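# Move all red foam blocks onto the desk

## Task

Get every red foam block in the room onto the desk, resting there by itself (anything the robot is still holding in place does not count). All other objects must stay on whatever shelf, table or counter they started on. At the end the coffee table must be standing upright and the robot must not have fallen or be left leaning; either of those means failure.

## Robot and tools

ROBOT. TidyBot++: one mobile base (0.54 m long, 0.50 m wide, 0.38 m tall, four powered casters) carrying a single seven-joint arm with a two-finger gripper. The shoulder sits 0.12 m ahead of the base centre, 0.68 m above the floor. Segments: upper arm 0.42 m, forearm 0.31 m, hand 0.31 m (wrist to hand point). Cameras: base_camera (fixed, 644x364) and wrist_camera (fisheye, 644x476, aims where the hand points). Loose objects may occasionally get nudged by something else.

FRAMES. Base frame: origin on the floor below the base centre, x forward, y left, z up. hand_pose is reported in this frame and marks the point between the finger pads; its z axis runs out along the fingers, and the fingers close along its y axis. The odometry frame equals the base frame at scene start. base_odometry counts wheel turns, so slip reads as motion; heading is positive leftward, -3.142 to 3.142. base_tilt is in degrees, positive when leaning forward or right; about 1 degree of fixed bias plus noise.

execute_actions. Arguments: actions (a list holding one action, or empty to just read state and images) and cameras (list of base_camera, wrist_camera or all; omitted/null/all gives both, [] gives none). An action may hold base, joints, or both, plus optional speeds; its motions begin together.
- base: exactly one key, each a relative offset from where the base last reported itself. translate_m: metres straight ahead (forward positive), -2 to 2. strafe_m: metres sideways (left positive), -2 to 2. rotate_rad: radians on the spot (counter-clockwise from above positive), -6.3 to 6.3.
- joints: absolute targets by name, radians, one arm. joint_1_rad any angle (whole arm about vertical; positive is clockwise from above, opposite to rotate_rad). joint_2_rad shoulder -2.249 to 2.249. joint_3_rad any angle (upper-arm roll). joint_4_rad elbow -2.579 to 2.579. joint_5_rad any angle (forearm roll). joint_6_rad wrist -2.099 to 2.099. joint_7_rad any angle (hand roll; with hand down, positive is counter-clockwise from above, and 1.57 opens fingers to left and right). gripper_pos 0 (open, gap about 85 mm) to 1 (closed, squeezing roughly 96-120 N per finger); gap is about 85x(1-gripper_pos) mm. Done tolerances: ±0.039 for joints 1-4, ±0.056 for 5-7, ±0.03 gripper. Unbounded joints go the short way; for bigger turns send steps below half a turn.
- speeds: caps per motion for this action only: translate_m and strafe_m 0.05-0.5 m/s, rotate_rad 0.1-1.57 rad/s (maximum is default). A base move needing over 8.667 s is refused; no action exceeds 15 s. Unknown keys or out-of-range values refuse the whole call. Arm joints reach 1.39 rad/s (1.22 for joints 5-7).
A joint or base left out of an action may still be driving toward its previous target.

Arm geometry: with joint_1_rad 0, joint_3_rad 3.14, joint_5_rad 0 (near the start pose) the arm moves in the x-z plane. Angles from vertical (forward positive): upper arm = j2; forearm = j2 - j4; hand = j2 - j4 - j6. Hand point forward of shoulder = sum of length·sin(angle); height above shoulder = sum of length·cos(angle). Folded, the hand points down, reaches 0.08 m past the base front, elbow up to 1.15 m high. A downward-pointing hand reaches at most about 0.94 m high, only near the base. Closed fingertips extend 20 mm beyond the hand point.

wait: seconds 0-10; commands nothing and returns state and images. zoom_image: camera plus region [x0, y0, x1, y1] in pixels of that camera's latest image, at most 504x504. finished_scene: scene number (1 or 2); irreversible, reports success, then the next scene's task arrives. Replying with no tool call ends all remaining scenes.

RESULTS. base_status and joint_status tell how each motion ended. done: reached (for the base, wheels turned the full amount even if slipping). off_target: stopped short, possibly still pushing. contact_stop / time_out: target dropped, holding in place. A blocked base pushes hard until timing out and can still say done far short; base contact_stop means odometry reached the goal and something then pushed it. 'joint command not followed' with a 'cause:' line means arm targets were withheld (self-collision check); the gripper still moves; withheld targets may be retried on later actions. on_its_own lists uncommanded motion. motor_effort gives percent of max per motor, with the bracketed peak of the last action; readings are biased and noisy. 'ARM HIT' means the arm struck the base or itself hard. Gripper at 1 reading done means empty; off_target means something is held. If one call reports a stop, the rest of that reply's calls are skipped.

ACCURACY. Friction can leave joints slightly off while reporting all done; the hand usually lands 1-2 cm off (more when extended). Improve by sending each joint last command + (wanted - read). Holding a load makes the arm sag; never command a loaded joint to its read angle. Trust images over hand_pose. Odometry drifts several cm and degrees over about thirty moves.

AVOID. Dropping, slamming or shoving things hard, tipping the coffee table, disturbing other objects. Snagging the arm above about 0.8 m while driving can tip the robot; sideways forces on a raised hand can lift wheels; back away or retract to recover from lean. Driving the arm into things can cause a torque fault (joints 1-4 limit 104.5 N m, warn 56.7; joints 5-7 limit 51.3, warn 29.4): arm and gripper freeze 10 s and the call is cut short. Holding loads heats motors: MOTOR HOT from 60 °C, OVER-TEMPERATURE FAULT at 75 °C where the arm sinks and keys report limit_stop_at_motor_heat (resend targets). The robot holds its last command while you think, and shorter robot motion time is better.

Each tool is called after "Call:" as name(argument=value, ...) on one line, values as JSON.

## Session

Call:
execute_actions(actions=[])

Scene clock: 0.00 s.
base_odometry: x=+0.000 y=+0.000 heading=+0.000 (m, m, rad; odometry frame)
base_tilt: forward=-0.6 right=-0.2 (deg)
base_status: not commanded
joint_positions: joint_1_rad=-0.021 joint_2_rad=-0.391 joint_3_rad=+3.092 joint_4_rad=-2.517 joint_5_rad=+0.058 joint_6_rad=-0.858 joint_7_rad=+1.627 gripper_pos=+0.000
joint_status: not commanded
motor_effort: joint_1_rad=+1 joint_2_rad=+1 joint_3_rad=+1 joint_4_rad=+12 joint_5_rad=+0 joint_6_rad=-1 joint_7_rad=+1 (%)
hand_pose: x=+0.2750 y=-0.0036 z=+0.5980 quat_wxyz=(+0.032, +0.993, +0.079, +0.079) (m; base frame)
pictures: base_camera, wrist_camera
Images, in order (width x height): base_camera 644x364, wrist_camera 644x476.

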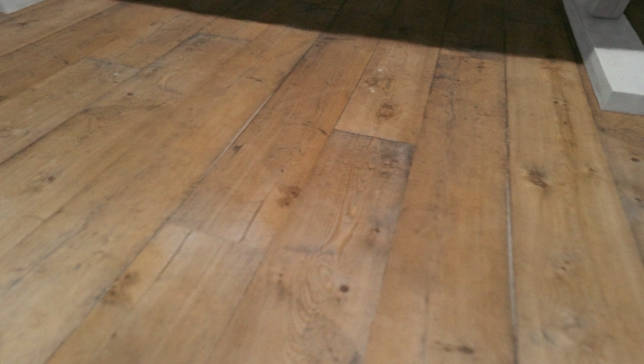

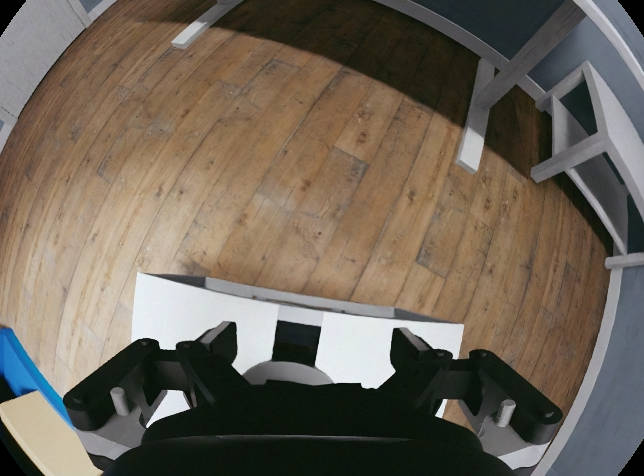

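Call:
execute_actions(actions=[{"joints":{"joint_2_rad":-0.6,"joint_4_rad":-1.4,"joint_6_rad":-1.3,"joint_7_rad":1.57}}], cameras=["wrist_camera"])

Call:
execute_actions(actions=[{"joints":{"joint_1_rad":-2.0}}], cameras=["wrist_camera"])

Call:
execute_actions(actions=[{"joints":{"joint_1_rad":-3.8}}], cameras=["wrist_camera"])

Scene clock: 4.30 s.
base_odometry: x=+0.000 y=+0.000 heading=+0.000 (m, m, rad; odometry frame)
base_tilt: forward=-0.7 right=-0.2 (deg)
base_status: not commanded
joint_positions: joint_1_rad=-0.021 joint_2_rad=-0.593 joint_3_rad=+3.092 joint_4_rad=-1.419 joint_5_rad=+0.058 joint_6_rad=-1.259 joint_7_rad=+1.590 gripper_pos=+0.000
joint_status: all done
motor_effort: joint_1_rad=+1(1) joint_2_rad=+4(5) joint_3_rad=+2(1) joint_4_rad=+20(23) joint_5_rad=+0(1) joint_6_rad=+8(7) joint_7_rad=+1(1) (%)
hand_pose: x=+0.3854 y=+0.0117 z=+1.0907 quat_wxyz=(+0.030, +0.862, +0.035, +0.504) (m; base frame)
pictures: wrist_camera
camera_calibration (this result's frames):
wrist_camera: T_world_to_cam=[[0.0198998, -0.990319, 0.137375, -0.153381], [-0.475667, -0.130233, -0.869931, 1.19537], [0.8794, -0.0480333, -0.473654, 0.307878], [0, 0, 0, 1]] pos_world=[0.300904, 0.0185694, 1.20679]
Images, in order (width x height): wrist_camera 644x476.

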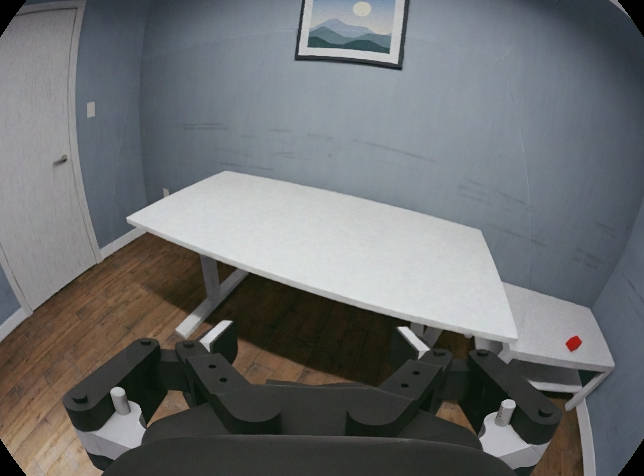

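Scene clock: 7.40 s.
base_odometry: x=+0.000 y=+0.000 heading=+0.000 (m, m, rad; odometry frame)
base_tilt: forward=-0.6 right=-0.2 (deg)
base_status: not commanded
joint_positions: joint_1_rad=-1.982 joint_2_rad=-0.593 joint_3_rad=+3.092 joint_4_rad=-1.419 joint_5_rad=+0.058 joint_6_rad=-1.259 joint_7_rad=+1.590 gripper_pos=+0.000
joint_status: all done
motor_effort: joint_1_rad=+1(0) joint_2_rad=+4(4) joint_3_rad=+1(2) joint_4_rad=+19(19) joint_5_rad=-1(0) joint_6_rad=+7(8) joint_7_rad=+1(2) (%)
hand_pose: x=+0.0067 y=+0.2419 z=+1.0907 quat_wxyz=(-0.402, +0.450, +0.736, +0.305) (m; base frame)
pictures: wrist_camera
camera_calibration (this result's frames):
wrist_camera: T_world_to_cam=[[0.90807, 0.395648, 0.137375, -0.259073], [0.301614, -0.390195, -0.869929, 1.10287], [-0.290583, 0.831391, -0.473657, 0.44711], [0, 0, 0, 1]] pos_world=[0.0325368, 0.161115, 1.20679]
Images, in order (width x height): wrist_camera 644x476.

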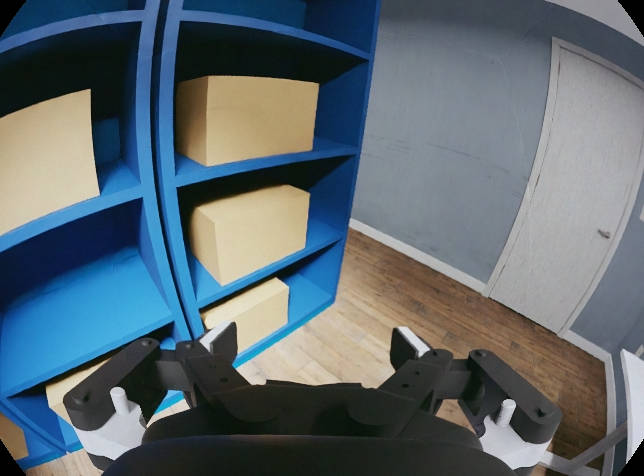

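Scene clock: 10.37 s.
base_odometry: x=+0.000 y=+0.000 heading=+0.000 (m, m, rad; odometry frame)
base_tilt: forward=-0.6 right=-0.2 (deg)
base_status: not commanded
joint_positions: joint_1_rad=-3.782 joint_2_rad=-0.593 joint_3_rad=+3.092 joint_4_rad=-1.419 joint_5_rad=+0.058 joint_6_rad=-1.259 joint_7_rad=+1.590 gripper_pos=+0.000
joint_status: all done
motor_effort: joint_1_rad=+1(1) joint_2_rad=+4(4) joint_3_rad=+1(2) joint_4_rad=+19(19) joint_5_rad=+0(0) joint_6_rad=+7(6) joint_7_rad=+1(2) (%)
hand_pose: x=-0.0910 y=-0.1643 z=+1.0907 quat_wxyz=(-0.489, -0.297, +0.810, -0.126) (m; base frame)
pictures: wrist_camera
camera_calibration (this result's frames):
wrist_camera: T_world_to_cam=[[-0.591618, 0.794428, 0.137375, -0.0806102], [0.311463, 0.38238, -0.869929, 1.1017], [-0.743625, -0.471879, -0.473658, 0.501022], [0, 0, 0, 1]] pos_world=[-0.0182568, -0.120808, 1.20679]
Images, in order (width x height): wrist_camera 644x476.

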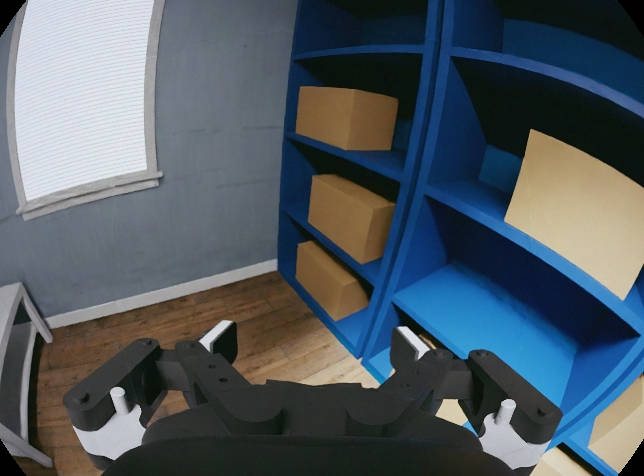

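Call:
execute_actions(actions=[{"base":{"rotate_rad":-1.1},"joints":{"joint_1_rad":0.02,"joint_3_rad":3.18,"joint_5_rad":-0.05,"joint_2_rad":0.3,"joint_4_rad":-2.2,"joint_6_rad":0.6}}])

Scene clock: 16.23 s.
base_odometry: x=+0.000 y=+0.000 heading=-1.100 (m, m, rad; odometry frame)
base_tilt: forward=-0.6 right=-0.1 (deg)
base_status: done
joint_positions: joint_1_rad=-6.250 joint_2_rad=+0.290 joint_3_rad=+3.159 joint_4_rad=-2.176 joint_5_rad=-0.020 joint_6_rad=+0.560 joint_7_rad=+1.590 gripper_pos=+0.000
joint_status: all done
motor_effort: joint_1_rad=+1(1) joint_2_rad=-29(29) joint_3_rad=+0(2) joint_4_rad=+17(24) joint_5_rad=-1(0) joint_6_rad=+8(8) joint_7_rad=+1(2) (%)
hand_pose: x=+0.7292 y=-0.0322 z=+0.7375 quat_wxyz=(-0.021, -0.815, +0.021, -0.579) (m; base frame)
pictures: base_camera, wrist_camera
camera_calibration (this result's frames):
wrist_camera: T_world_to_cam=[[-0.0790914, -0.995156, 0.0583833, -0.0248541], [-0.317677, -0.0303521, -0.947713, 0.991369], [0.944894, -0.093503, -0.313738, -0.330978], [0, 0, 0, 1]] pos_world=[0.625709, -0.0255911, 0.837144]
Images, in order (width x height): base_camera 644x364, wrist_camera 644x476.

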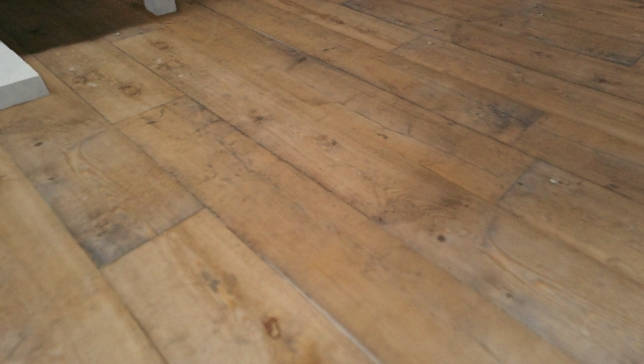

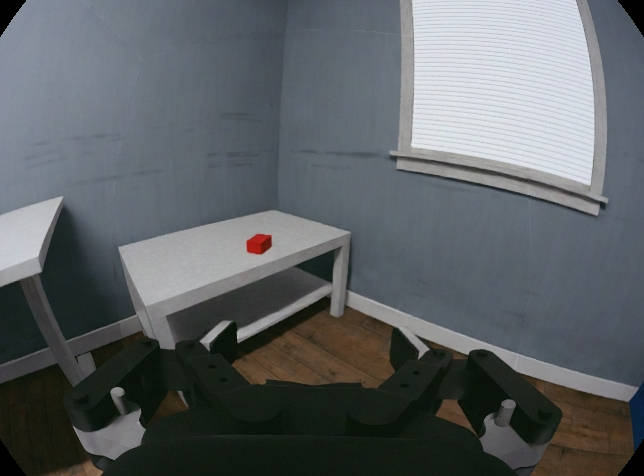

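Call:
execute_actions(actions=[{"base":{"rotate_rad":0.82},"joints":{"joint_1_rad":-0.03,"joint_2_rad":0.2,"joint_4_rad":-1.7,"joint_6_rad":-1.27}}], cameras=[])

Call:
execute_actions(actions=[{"base":{"strafe_m":-1.0}}], cameras=[])

Call:
execute_actions(actions=[{"base":{"translate_m":0.4}}])

Scene clock: 23.63 s.
base_odometry: x=+0.000 y=+0.000 heading=-0.280 (m, m, rad; odometry frame)
base_tilt: forward=-0.6 right=-0.2 (deg)
base_status: done
joint_positions: joint_1_rad=-6.296 joint_2_rad=+0.207 joint_3_rad=+3.171 joint_4_rad=-1.723 joint_5_rad=-0.024 joint_6_rad=-1.242 joint_7_rad=+1.590 gripper_pos=+0.000
joint_status: all done
motor_effort: joint_1_rad=+1(4) joint_2_rad=-25(30) joint_3_rad=+0(3) joint_4_rad=+17(19) joint_5_rad=-1(0) joint_6_rad=-1(8) joint_7_rad=+1(1) (%)
hand_pose: x=+0.4907 y=+0.0027 z=+0.6718 quat_wxyz=(+0.009, -1.000, +0.002, +0.015) (m; base frame)
pictures: none
No camera images: the call's "cameras" was empty. Leave "cameras" out to get every camera's image.

Scene clock: 27.00 s.
base_odometry: x=-0.276 y=-0.961 heading=-0.279 (m, m, rad; odometry frame)
base_tilt: forward=-0.6 right=-0.2 (deg)
base_status: done
joint_positions: joint_1_rad=-6.302 joint_2_rad=+0.207 joint_3_rad=+3.171 joint_4_rad=-1.723 joint_5_rad=-0.026 joint_6_rad=-1.242 joint_7_rad=+1.590 gripper_pos=+0.000
joint_status: not commanded
motor_effort: joint_1_rad=+1(3) joint_2_rad=-25(26) joint_3_rad=+1(1) joint_4_rad=+18(18) joint_5_rad=-1(2) joint_6_rad=-1(1) joint_7_rad=+2(1) (%)
hand_pose: x=+0.4907 y=+0.0053 z=+0.6718 quat_wxyz=(+0.009, -1.000, +0.000, +0.015) (m; base frame)
pictures: none
No camera images: the call's "cameras" was empty. Leave "cameras" out to get every camera's image.

Scene clock: 29.17 s.
base_odometry: x=+0.109 y=-1.072 heading=-0.280 (m, m, rad; odometry frame)
base_tilt: forward=-0.6 right=-0.2 (deg)
base_status: done
joint_positions: joint_1_rad=-6.302 joint_2_rad=+0.206 joint_3_rad=+3.171 joint_4_rad=-1.718 joint_5_rad=-0.026 joint_6_rad=-1.242 joint_7_rad=+1.590 gripper_pos=+0.000
joint_status: not commanded
motor_effort: joint_1_rad=+1(1) joint_2_rad=-25(29) joint_3_rad=+1(1) joint_4_rad=+18(19) joint_5_rad=-1(1) joint_6_rad=-1(1) joint_7_rad=+2(1) (%)
hand_pose: x=+0.4928 y=+0.0053 z=+0.6736 quat_wxyz=(+0.009, -1.000, +0.000, +0.012) (m; base frame)
pictures: base_camera, wrist_camera
camera_calibration (this result's frames):
wrist_camera: T_world_to_cam=[[0.0399164, -0.99909, 0.0150585, -0.032031], [-0.999157, -0.0397656, 0.010182, 0.547453], [-0.00957391, -0.0154522, -0.999835, 0.807889], [0, 0, 0, 1]] pos_world=[0.556005, 0.00225172, 0.802664]
Images, in order (width x height): base_camera 644x364, wrist_camera 644x476.

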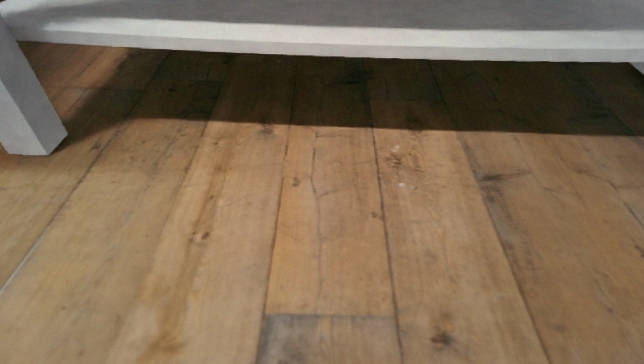

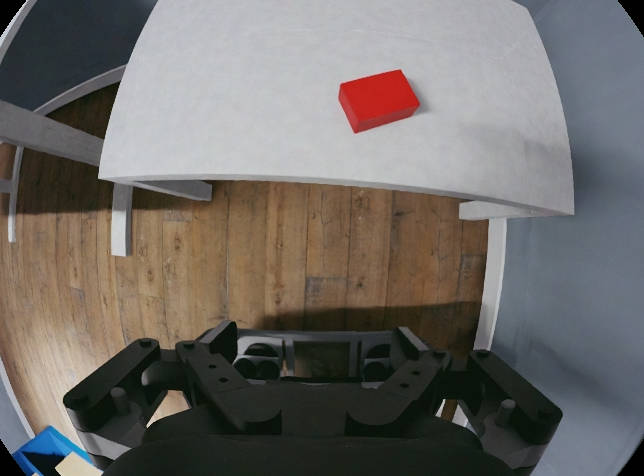

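Call:
execute_actions(actions=[{"base":{"translate_m":0.25}}], cameras=[])

Call:
execute_actions(actions=[{"base":{"strafe_m":-0.08},"joints":{"joint_7_rad":0.3,"joint_2_rad":0.3,"joint_4_rad":-1.87,"joint_6_rad":-0.97}}], cameras=["wrist_camera"])

Scene clock: 33.33 s.
base_odometry: x=+0.349 y=-1.141 heading=-0.280 (m, m, rad; odometry frame)
base_tilt: forward=-0.6 right=-0.2 (deg)
base_status: done
joint_positions: joint_1_rad=-6.302 joint_2_rad=+0.206 joint_3_rad=+3.171 joint_4_rad=-1.716 joint_5_rad=-0.026 joint_6_rad=-1.242 joint_7_rad=+1.590 gripper_pos=+0.000
joint_status: not commanded
motor_effort: joint_1_rad=+1(0) joint_2_rad=-25(28) joint_3_rad=+1(0) joint_4_rad=+18(19) joint_5_rad=-1(2) joint_6_rad=+0(2) joint_7_rad=+2(1) (%)
hand_pose: x=+0.4936 y=+0.0053 z=+0.6744 quat_wxyz=(+0.009, -1.000, +0.000, +0.011) (m; base frame)
pictures: none
No camera images: the call's "cameras" was empty. Leave "cameras" out to get every camera's image.

Scene clock: 34.87 s.
base_odometry: x=+0.327 y=-1.218 heading=-0.280 (m, m, rad; odometry frame)
base_tilt: forward=-0.6 right=-0.2 (deg)
base_status: done
joint_positions: joint_1_rad=-6.304 joint_2_rad=+0.292 joint_3_rad=+3.174 joint_4_rad=-1.850 joint_5_rad=-0.026 joint_6_rad=-1.007 joint_7_rad=+0.300 gripper_pos=+0.000
joint_status: all done
motor_effort: joint_1_rad=+1(2) joint_2_rad=-27(28) joint_3_rad=+0(1) joint_4_rad=+16(18) joint_5_rad=-1(2) joint_6_rad=+0(1) joint_7_rad=+2(1) (%)
hand_pose: x=+0.5026 y=+0.0036 z=+0.6034 quat_wxyz=(+0.003, -0.797, +0.603, +0.007) (m; base frame)
pictures: wrist_camera
camera_calibration (this result's frames):
wrist_camera: T_world_to_cam=[[-0.950211, -0.309291, 0.0379159, 0.448366], [-0.309474, 0.950907, 0.00108602, 0.213234], [-0.0363904, -0.010702, -0.99928, 0.750876], [0, 0, 0, 1]] pos_world=[0.519358, -0.0560545, 0.733103]
Images, in order (width x height): wrist_camera 644x476.

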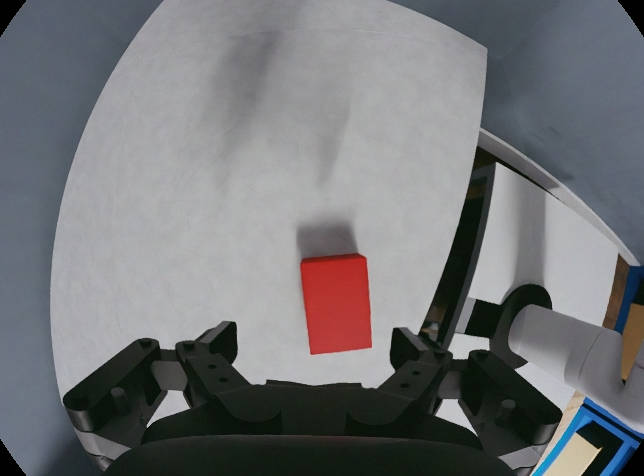

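Call:
execute_actions(actions=[{"joints":{"joint_7_rad":0.36,"joint_2_rad":0.39,"joint_4_rad":-2.08,"joint_6_rad":-0.69}}], cameras=["wrist_camera"])

Call:
execute_actions(actions=[{"joints":{"joint_2_rad":0.51,"joint_4_rad":-2.13,"joint_6_rad":-0.5}}], cameras=["wrist_camera"])

Scene clock: 38.47 s.
base_odometry: x=+0.327 y=-1.218 heading=-0.280 (m, m, rad; odometry frame)
base_tilt: forward=-0.6 right=-0.2 (deg)
base_status: not commanded
joint_positions: joint_1_rad=-6.304 joint_2_rad=+0.386 joint_3_rad=+3.174 joint_4_rad=-2.062 joint_5_rad=-0.026 joint_6_rad=-0.729 joint_7_rad=+0.341 gripper_pos=+0.000
joint_status: all done
motor_effort: joint_1_rad=+1(1) joint_2_rad=-27(28) joint_3_rad=+1(1) joint_4_rad=+12(16) joint_5_rad=-1(1) joint_6_rad=-1(1) joint_7_rad=+2(2) (%)
hand_pose: x=+0.4675 y=+0.0015 z=+0.5185 quat_wxyz=(-0.008, -0.808, +0.589, +0.016) (m; base frame)
pictures: wrist_camera
camera_calibration (this result's frames):
wrist_camera: T_world_to_cam=[[-0.937099, -0.342717, 0.0662645, 0.396808], [-0.343221, 0.939246, 0.00397818, 0.218659], [-0.063602, -0.0190154, -0.997794, 0.676792], [0, 0, 0, 1]] pos_world=[0.489942, -0.0565123, 0.648135]
Images, in order (width x height): wrist_camera 644x476.

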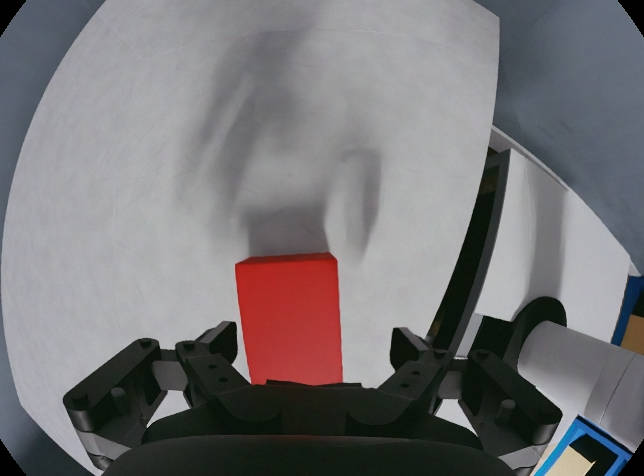

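Scene clock: 39.47 s.
base_odometry: x=+0.327 y=-1.218 heading=-0.280 (m, m, rad; odometry frame)
base_tilt: forward=-0.6 right=-0.2 (deg)
base_status: not commanded
joint_positions: joint_1_rad=-6.304 joint_2_rad=+0.511 joint_3_rad=+3.174 joint_4_rad=-2.109 joint_5_rad=-0.026 joint_6_rad=-0.537 joint_7_rad=+0.341 gripper_pos=+0.000
joint_status: all done
motor_effort: joint_1_rad=+0(1) joint_2_rad=-28(31) joint_3_rad=+1(1) joint_4_rad=+10(12) joint_5_rad=-1(0) joint_6_rad=-1(1) joint_7_rad=+2(1) (%)
hand_pose: x=+0.4773 y=-0.0006 z=+0.4650 quat_wxyz=(-0.005, -0.808, +0.589, +0.005) (m; base frame)
pictures: wrist_camera
camera_calibration (this result's frames):
wrist_camera: T_world_to_cam=[[-0.938613, -0.341464, 0.0490768, 0.417485], [-0.342353, 0.93951, -0.0107573, 0.230702], [-0.0424349, -0.0268985, -0.998737, 0.614314], [0, 0, 0, 1]] pos_world=[0.496906, -0.057667, 0.595531]
Images, in order (width x height): wrist_camera 644x476.

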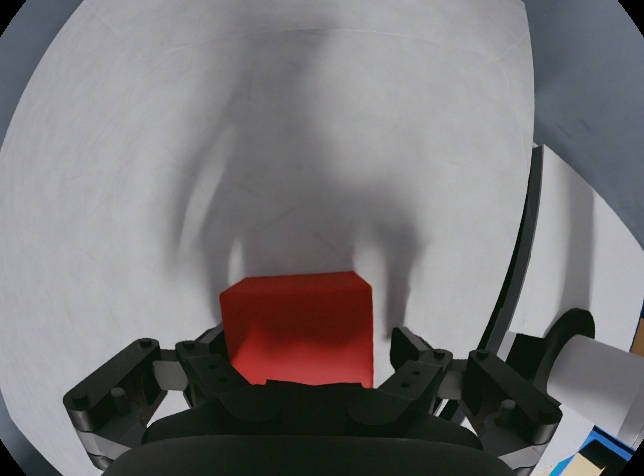

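Call:
execute_actions(actions=[{"joints":{"gripper_pos":1}}], cameras=[])

Call:
execute_actions(actions=[{"joints":{"joint_2_rad":0.3,"joint_4_rad":-0.9,"joint_6_rad":-1.4}}], cameras=[])

Call:
execute_actions(actions=[{"base":{"strafe_m":0.25},"joints":{"joint_1_rad":-1.0}}])

Scene clock: 44.30 s.
base_odometry: x=+0.327 y=-1.218 heading=-0.280 (m, m, rad; odometry frame)
base_tilt: forward=-0.6 right=-0.1 (deg)
base_status: not commanded
joint_positions: joint_1_rad=-6.304 joint_2_rad=+0.500 joint_3_rad=+3.174 joint_4_rad=-2.111 joint_5_rad=-0.027 joint_6_rad=-0.532 joint_7_rad=+0.341 gripper_pos=+0.375
joint_status: gripper_pos off_target (ended at +0.375, target +1.000)
motor_effort: joint_1_rad=+1(2) joint_2_rad=-26(29) joint_3_rad=+0(3) joint_4_rad=+8(12) joint_5_rad=-1(0) joint_6_rad=-1(3) joint_7_rad=+2(1) (%)
hand_pose: x=+0.4797 y=-0.0005 z=+0.4685 quat_wxyz=(-0.001, -0.808, +0.590, +0.000) (m; base frame)
pictures: none
No camera images: the call's "cameras" was empty. Leave "cameras" out to get every camera's image.

Scene clock: 46.80 s.
base_odometry: x=+0.327 y=-1.218 heading=-0.280 (m, m, rad; odometry frame)
base_tilt: forward=-0.6 right=-0.2 (deg)
base_status: not commanded
joint_positions: joint_1_rad=-6.304 joint_2_rad=+0.308 joint_3_rad=+3.174 joint_4_rad=-0.922 joint_5_rad=-0.027 joint_6_rad=-1.361 joint_7_rad=+0.341 gripper_pos=+0.375
joint_status: all done
motor_effort: joint_1_rad=+1(1) joint_2_rad=-33(37) joint_3_rad=+1(0) joint_4_rad=+21(21) joint_5_rad=-1(1) joint_6_rad=+4(5) joint_7_rad=+2(1) (%)
hand_pose: x=+0.7062 y=+0.0059 z=+0.9224 quat_wxyz=(+0.163, -0.784, +0.557, -0.218) (m; base frame)
pictures: none
No camera images: the call's "cameras" was empty. Leave "cameras" out to get every camera's image.

Scene clock: 49.07 s.
base_odometry: x=+0.397 y=-0.978 heading=-0.280 (m, m, rad; odometry frame)
base_tilt: forward=-0.6 right=-0.2 (deg)
base_status: done
joint_positions: joint_1_rad=-7.269 joint_2_rad=+0.309 joint_3_rad=+3.175 joint_4_rad=-0.920 joint_5_rad=-0.028 joint_6_rad=-1.364 joint_7_rad=+0.341 gripper_pos=+0.375
joint_status: all done
motor_effort: joint_1_rad=+1(5) joint_2_rad=-33(36) joint_3_rad=+0(2) joint_4_rad=+21(23) joint_5_rad=-1(2) joint_6_rad=+4(5) joint_7_rad=+1(1) (%)
hand_pose: x=+0.4480 y=+0.4859 z=+0.9225 quat_wxyz=(+0.245, -0.954, +0.130, -0.116) (m; base frame)
pictures: base_camera, wrist_camera
camera_calibration (this result's frames):
wrist_camera: T_world_to_cam=[[-0.164115, -0.872201, -0.460794, 0.914931], [-0.94185, 0.27741, -0.18964, 0.523786], [0.293233, 0.402876, -0.867009, 0.602282], [0, 0, 0, 1]] pos_world=[0.466873, 0.410055, 1.04311]
Images, in order (width x height): base_camera 644x364, wrist_camera 644x476.

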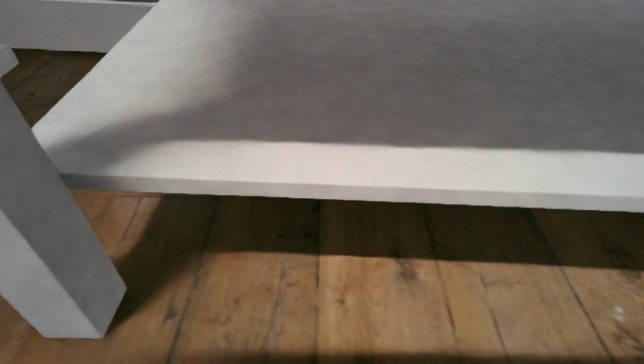

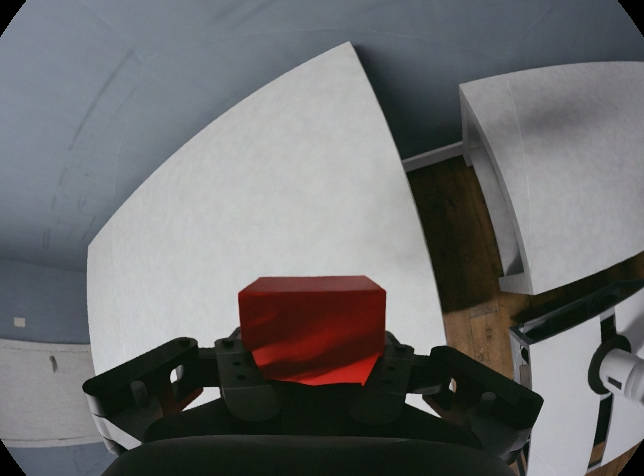

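Call:
execute_actions(actions=[{"joints":{"joint_2_rad":0.6,"joint_4_rad":-0.73,"joint_6_rad":-1.49}}], cameras=["wrist_camera"])

Call:
execute_actions(actions=[{"joints":{"joint_2_rad":0.66}}], cameras=["wrist_camera"])

Scene clock: 52.93 s.
base_odometry: x=+0.397 y=-0.978 heading=-0.280 (m, m, rad; odometry frame)
base_tilt: forward=-0.6 right=-0.2 (deg)
base_status: not commanded
joint_positions: joint_1_rad=-7.269 joint_2_rad=+0.607 joint_3_rad=+3.175 joint_4_rad=-0.754 joint_5_rad=-0.028 joint_6_rad=-1.450 joint_7_rad=+0.341 gripper_pos=+0.375
joint_status: all done
motor_effort: joint_1_rad=+1(1) joint_2_rad=-43(48) joint_3_rad=+1(0) joint_4_rad=+20(23) joint_5_rad=-1(1) joint_6_rad=+3(4) joint_7_rad=+1(2) (%)
hand_pose: x=+0.4815 y=+0.5380 z=+0.7980 quat_wxyz=(+0.148, -0.978, +0.131, -0.071) (m; base frame)
pictures: wrist_camera
camera_calibration (this result's frames):
wrist_camera: T_world_to_cam=[[-0.204367, -0.940581, -0.271186, 0.813407], [-0.961461, 0.244921, -0.124924, 0.492617], [0.18392, 0.235205, -0.954386, 0.676111], [0, 0, 0, 1]] pos_world=[0.515515, 0.485398, 0.927395]
Images, in order (width x height): wrist_camera 644x476.

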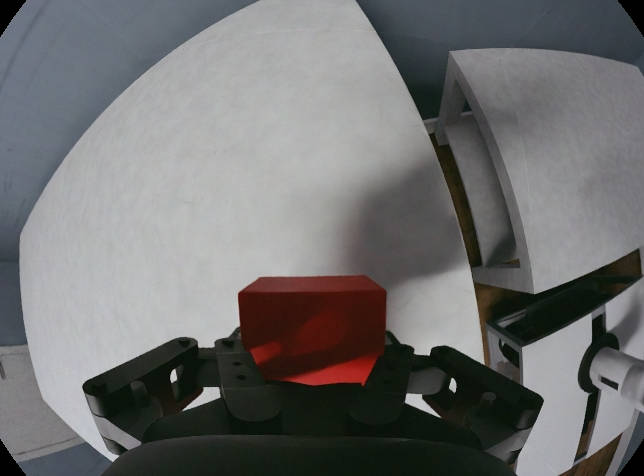

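Scene clock: 53.87 s.
base_odometry: x=+0.397 y=-0.978 heading=-0.280 (m, m, rad; odometry frame)
base_tilt: forward=-0.6 right=-0.2 (deg)
base_status: not commanded
joint_positions: joint_1_rad=-7.269 joint_2_rad=+0.661 joint_3_rad=+3.175 joint_4_rad=-0.751 joint_5_rad=-0.028 joint_6_rad=-1.450 joint_7_rad=+0.341 gripper_pos=+0.375
joint_status: all done
motor_effort: joint_1_rad=+1(1) joint_2_rad=-45(47) joint_3_rad=+0(0) joint_4_rad=+21(21) joint_5_rad=-1(1) joint_6_rad=+2(2) joint_7_rad=+1(2) (%)
hand_pose: x=+0.4849 y=+0.5431 z=+0.7639 quat_wxyz=(+0.125, -0.981, +0.132, -0.060) (m; base frame)
pictures: wrist_camera
camera_calibration (this result's frames):
wrist_camera: T_world_to_cam=[[-0.211288, -0.951177, -0.224988, 0.783473], [-0.964755, 0.23989, -0.10817, 0.481882], [0.156861, 0.194203, -0.968339, 0.687814], [0, 0, 0, 1]] pos_world=[0.522546, 0.496047, 0.894434]
Images, in order (width x height): wrist_camera 644x476.

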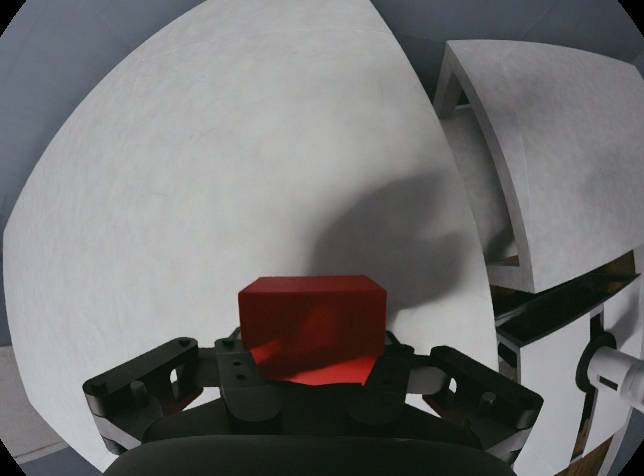

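Call:
execute_actions(actions=[{"joints":{"joint_2_rad":0.73}}], cameras=["wrist_camera"])

Call:
execute_actions(actions=[{"joints":{"gripper_pos":0}}], cameras=[])

Call:
execute_actions(actions=[{"joints":{"joint_2_rad":-0.3,"joint_4_rad":-1.2}}], cameras=["wrist_camera"])

Call:
execute_actions(actions=[{"joints":{"joint_1_rad":-2.5,"joint_7_rad":1.57,"joint_6_rad":-1.2}}], cameras=["wrist_camera"])

Scene clock: 61.30 s.
base_odometry: x=+0.397 y=-0.978 heading=-0.280 (m, m, rad; odometry frame)
base_tilt: forward=-0.6 right=-0.2 (deg)
base_status: not commanded
joint_positions: joint_1_rad=-7.270 joint_2_rad=+0.695 joint_3_rad=+3.175 joint_4_rad=-0.726 joint_5_rad=-0.028 joint_6_rad=-1.459 joint_7_rad=+0.342 gripper_pos=+0.375
joint_status: all done
motor_effort: joint_1_rad=+0(5) joint_2_rad=-38(45) joint_3_rad=+1(3) joint_4_rad=+17(21) joint_5_rad=-1(4) joint_6_rad=+3(6) joint_7_rad=+1(1) (%)
hand_pose: x=+0.4878 y=+0.5487 z=+0.7508 quat_wxyz=(+0.117, -0.983, +0.131, -0.056) (m; base frame)
pictures: wrist_camera
camera_calibration (this result's frames):
wrist_camera: T_world_to_cam=[[-0.211039, -0.954971, -0.208549, 0.776021], [-0.966274, 0.236027, -0.102986, 0.480891], [0.147572, 0.179781, -0.972575, 0.689202], [0, 0, 0, 1]] pos_world=[0.526736, 0.503669, 0.881664]
Images, in order (width x height): wrist_camera 644x476.

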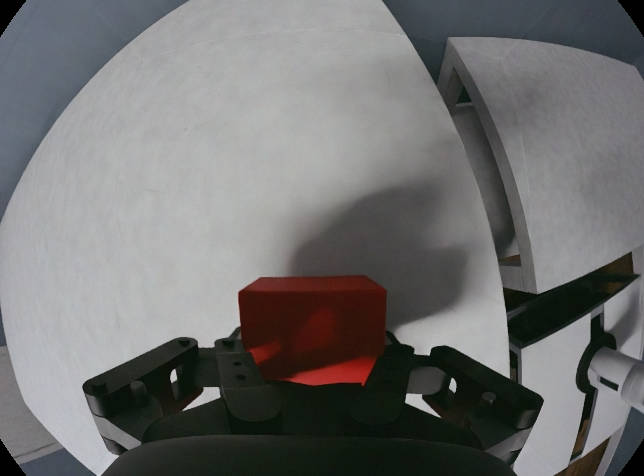

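Scene clock: 62.40 s.
base_odometry: x=+0.397 y=-0.978 heading=-0.280 (m, m, rad; odometry frame)
base_tilt: forward=-0.6 right=-0.3 (deg)
base_status: not commanded
joint_positions: joint_1_rad=-7.270 joint_2_rad=+0.708 joint_3_rad=+3.175 joint_4_rad=-0.725 joint_5_rad=-0.029 joint_6_rad=-1.459 joint_7_rad=+0.342 gripper_pos=+0.000
joint_status: all done
motor_effort: joint_1_rad=+1(1) joint_2_rad=-39(46) joint_3_rad=+0(0) joint_4_rad=+16(20) joint_5_rad=-1(0) joint_6_rad=+1(2) joint_7_rad=+2(1) (%)
hand_pose: x=+0.4883 y=+0.5495 z=+0.7430 quat_wxyz=(+0.112, -0.984, +0.131, -0.054) (m; base frame)
pictures: none
No camera images: the call's "cameras" was empty. Leave "cameras" out to get every camera's image.

Scene clock: 64.70 s.
base_odometry: x=+0.397 y=-0.978 heading=-0.280 (m, m, rad; odometry frame)
base_tilt: forward=-0.6 right=-0.2 (deg)
base_status: not commanded
joint_positions: joint_1_rad=-7.270 joint_2_rad=-0.298 joint_3_rad=+3.175 joint_4_rad=-1.175 joint_5_rad=-0.029 joint_6_rad=-1.459 joint_7_rad=+0.342 gripper_pos=+0.000
joint_status: all done
motor_effort: joint_1_rad=+1(1) joint_2_rad=-6(49) joint_3_rad=+1(0) joint_4_rad=+19(21) joint_5_rad=-1(1) joint_6_rad=+6(7) joint_7_rad=+1(2) (%)
hand_pose: x=+0.3118 y=+0.2836 z=+1.0698 quat_wxyz=(+0.356, -0.911, +0.123, -0.164) (m; base frame)
pictures: wrist_camera
camera_calibration (this result's frames):
wrist_camera: T_world_to_cam=[[-0.0857829, -0.749062, -0.656923, 0.934478], [-0.913581, 0.322205, -0.2481, 0.520633], [0.397506, 0.578869, -0.711969, 0.603225], [0, 0, 0, 1]] pos_world=[0.316017, 0.183043, 1.17253]
Images, in order (width x height): wrist_camera 644x476.

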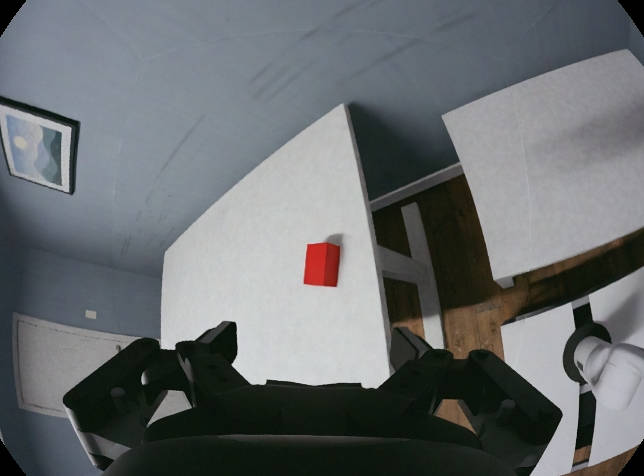

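Scene clock: 67.43 s.
base_odometry: x=+0.397 y=-0.978 heading=-0.280 (m, m, rad; odometry frame)
base_tilt: forward=-0.7 right=-0.2 (deg)
base_status: not commanded
joint_positions: joint_1_rad=-8.766 joint_2_rad=-0.298 joint_3_rad=+3.175 joint_4_rad=-1.175 joint_5_rad=-0.029 joint_6_rad=-1.240 joint_7_rad=+1.552 gripper_pos=+0.000
joint_status: all done
motor_effort: joint_1_rad=+1(0) joint_2_rad=-7(8) joint_3_rad=+1(2) joint_4_rad=+20(20) joint_5_rad=-1(1) joint_6_rad=+8(7) joint_7_rad=+1(2) (%)
hand_pose: x=-0.1807 y=+0.2408 z=+1.1233 quat_wxyz=(+0.468, -0.303, -0.817, -0.144) (m; base frame)
pictures: wrist_camera
camera_calibration (this result's frames):
wrist_camera: T_world_to_cam=[[0.638075, 0.769967, 0.00328212, -0.081251], [0.392921, -0.321944, -0.861374, 1.17783], [-0.662173, 0.550911, -0.507961, 0.447945], [0, 0, 0, 1]] pos_world=[-0.114333, 0.194977, 1.24236]
Images, in order (width x height): wrist_camera 644x476.

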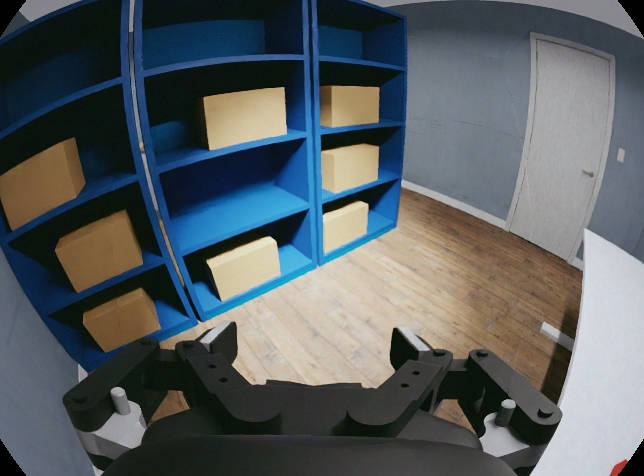

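Call:
finished_scene(scene=1)

The scene is finished: the task was done.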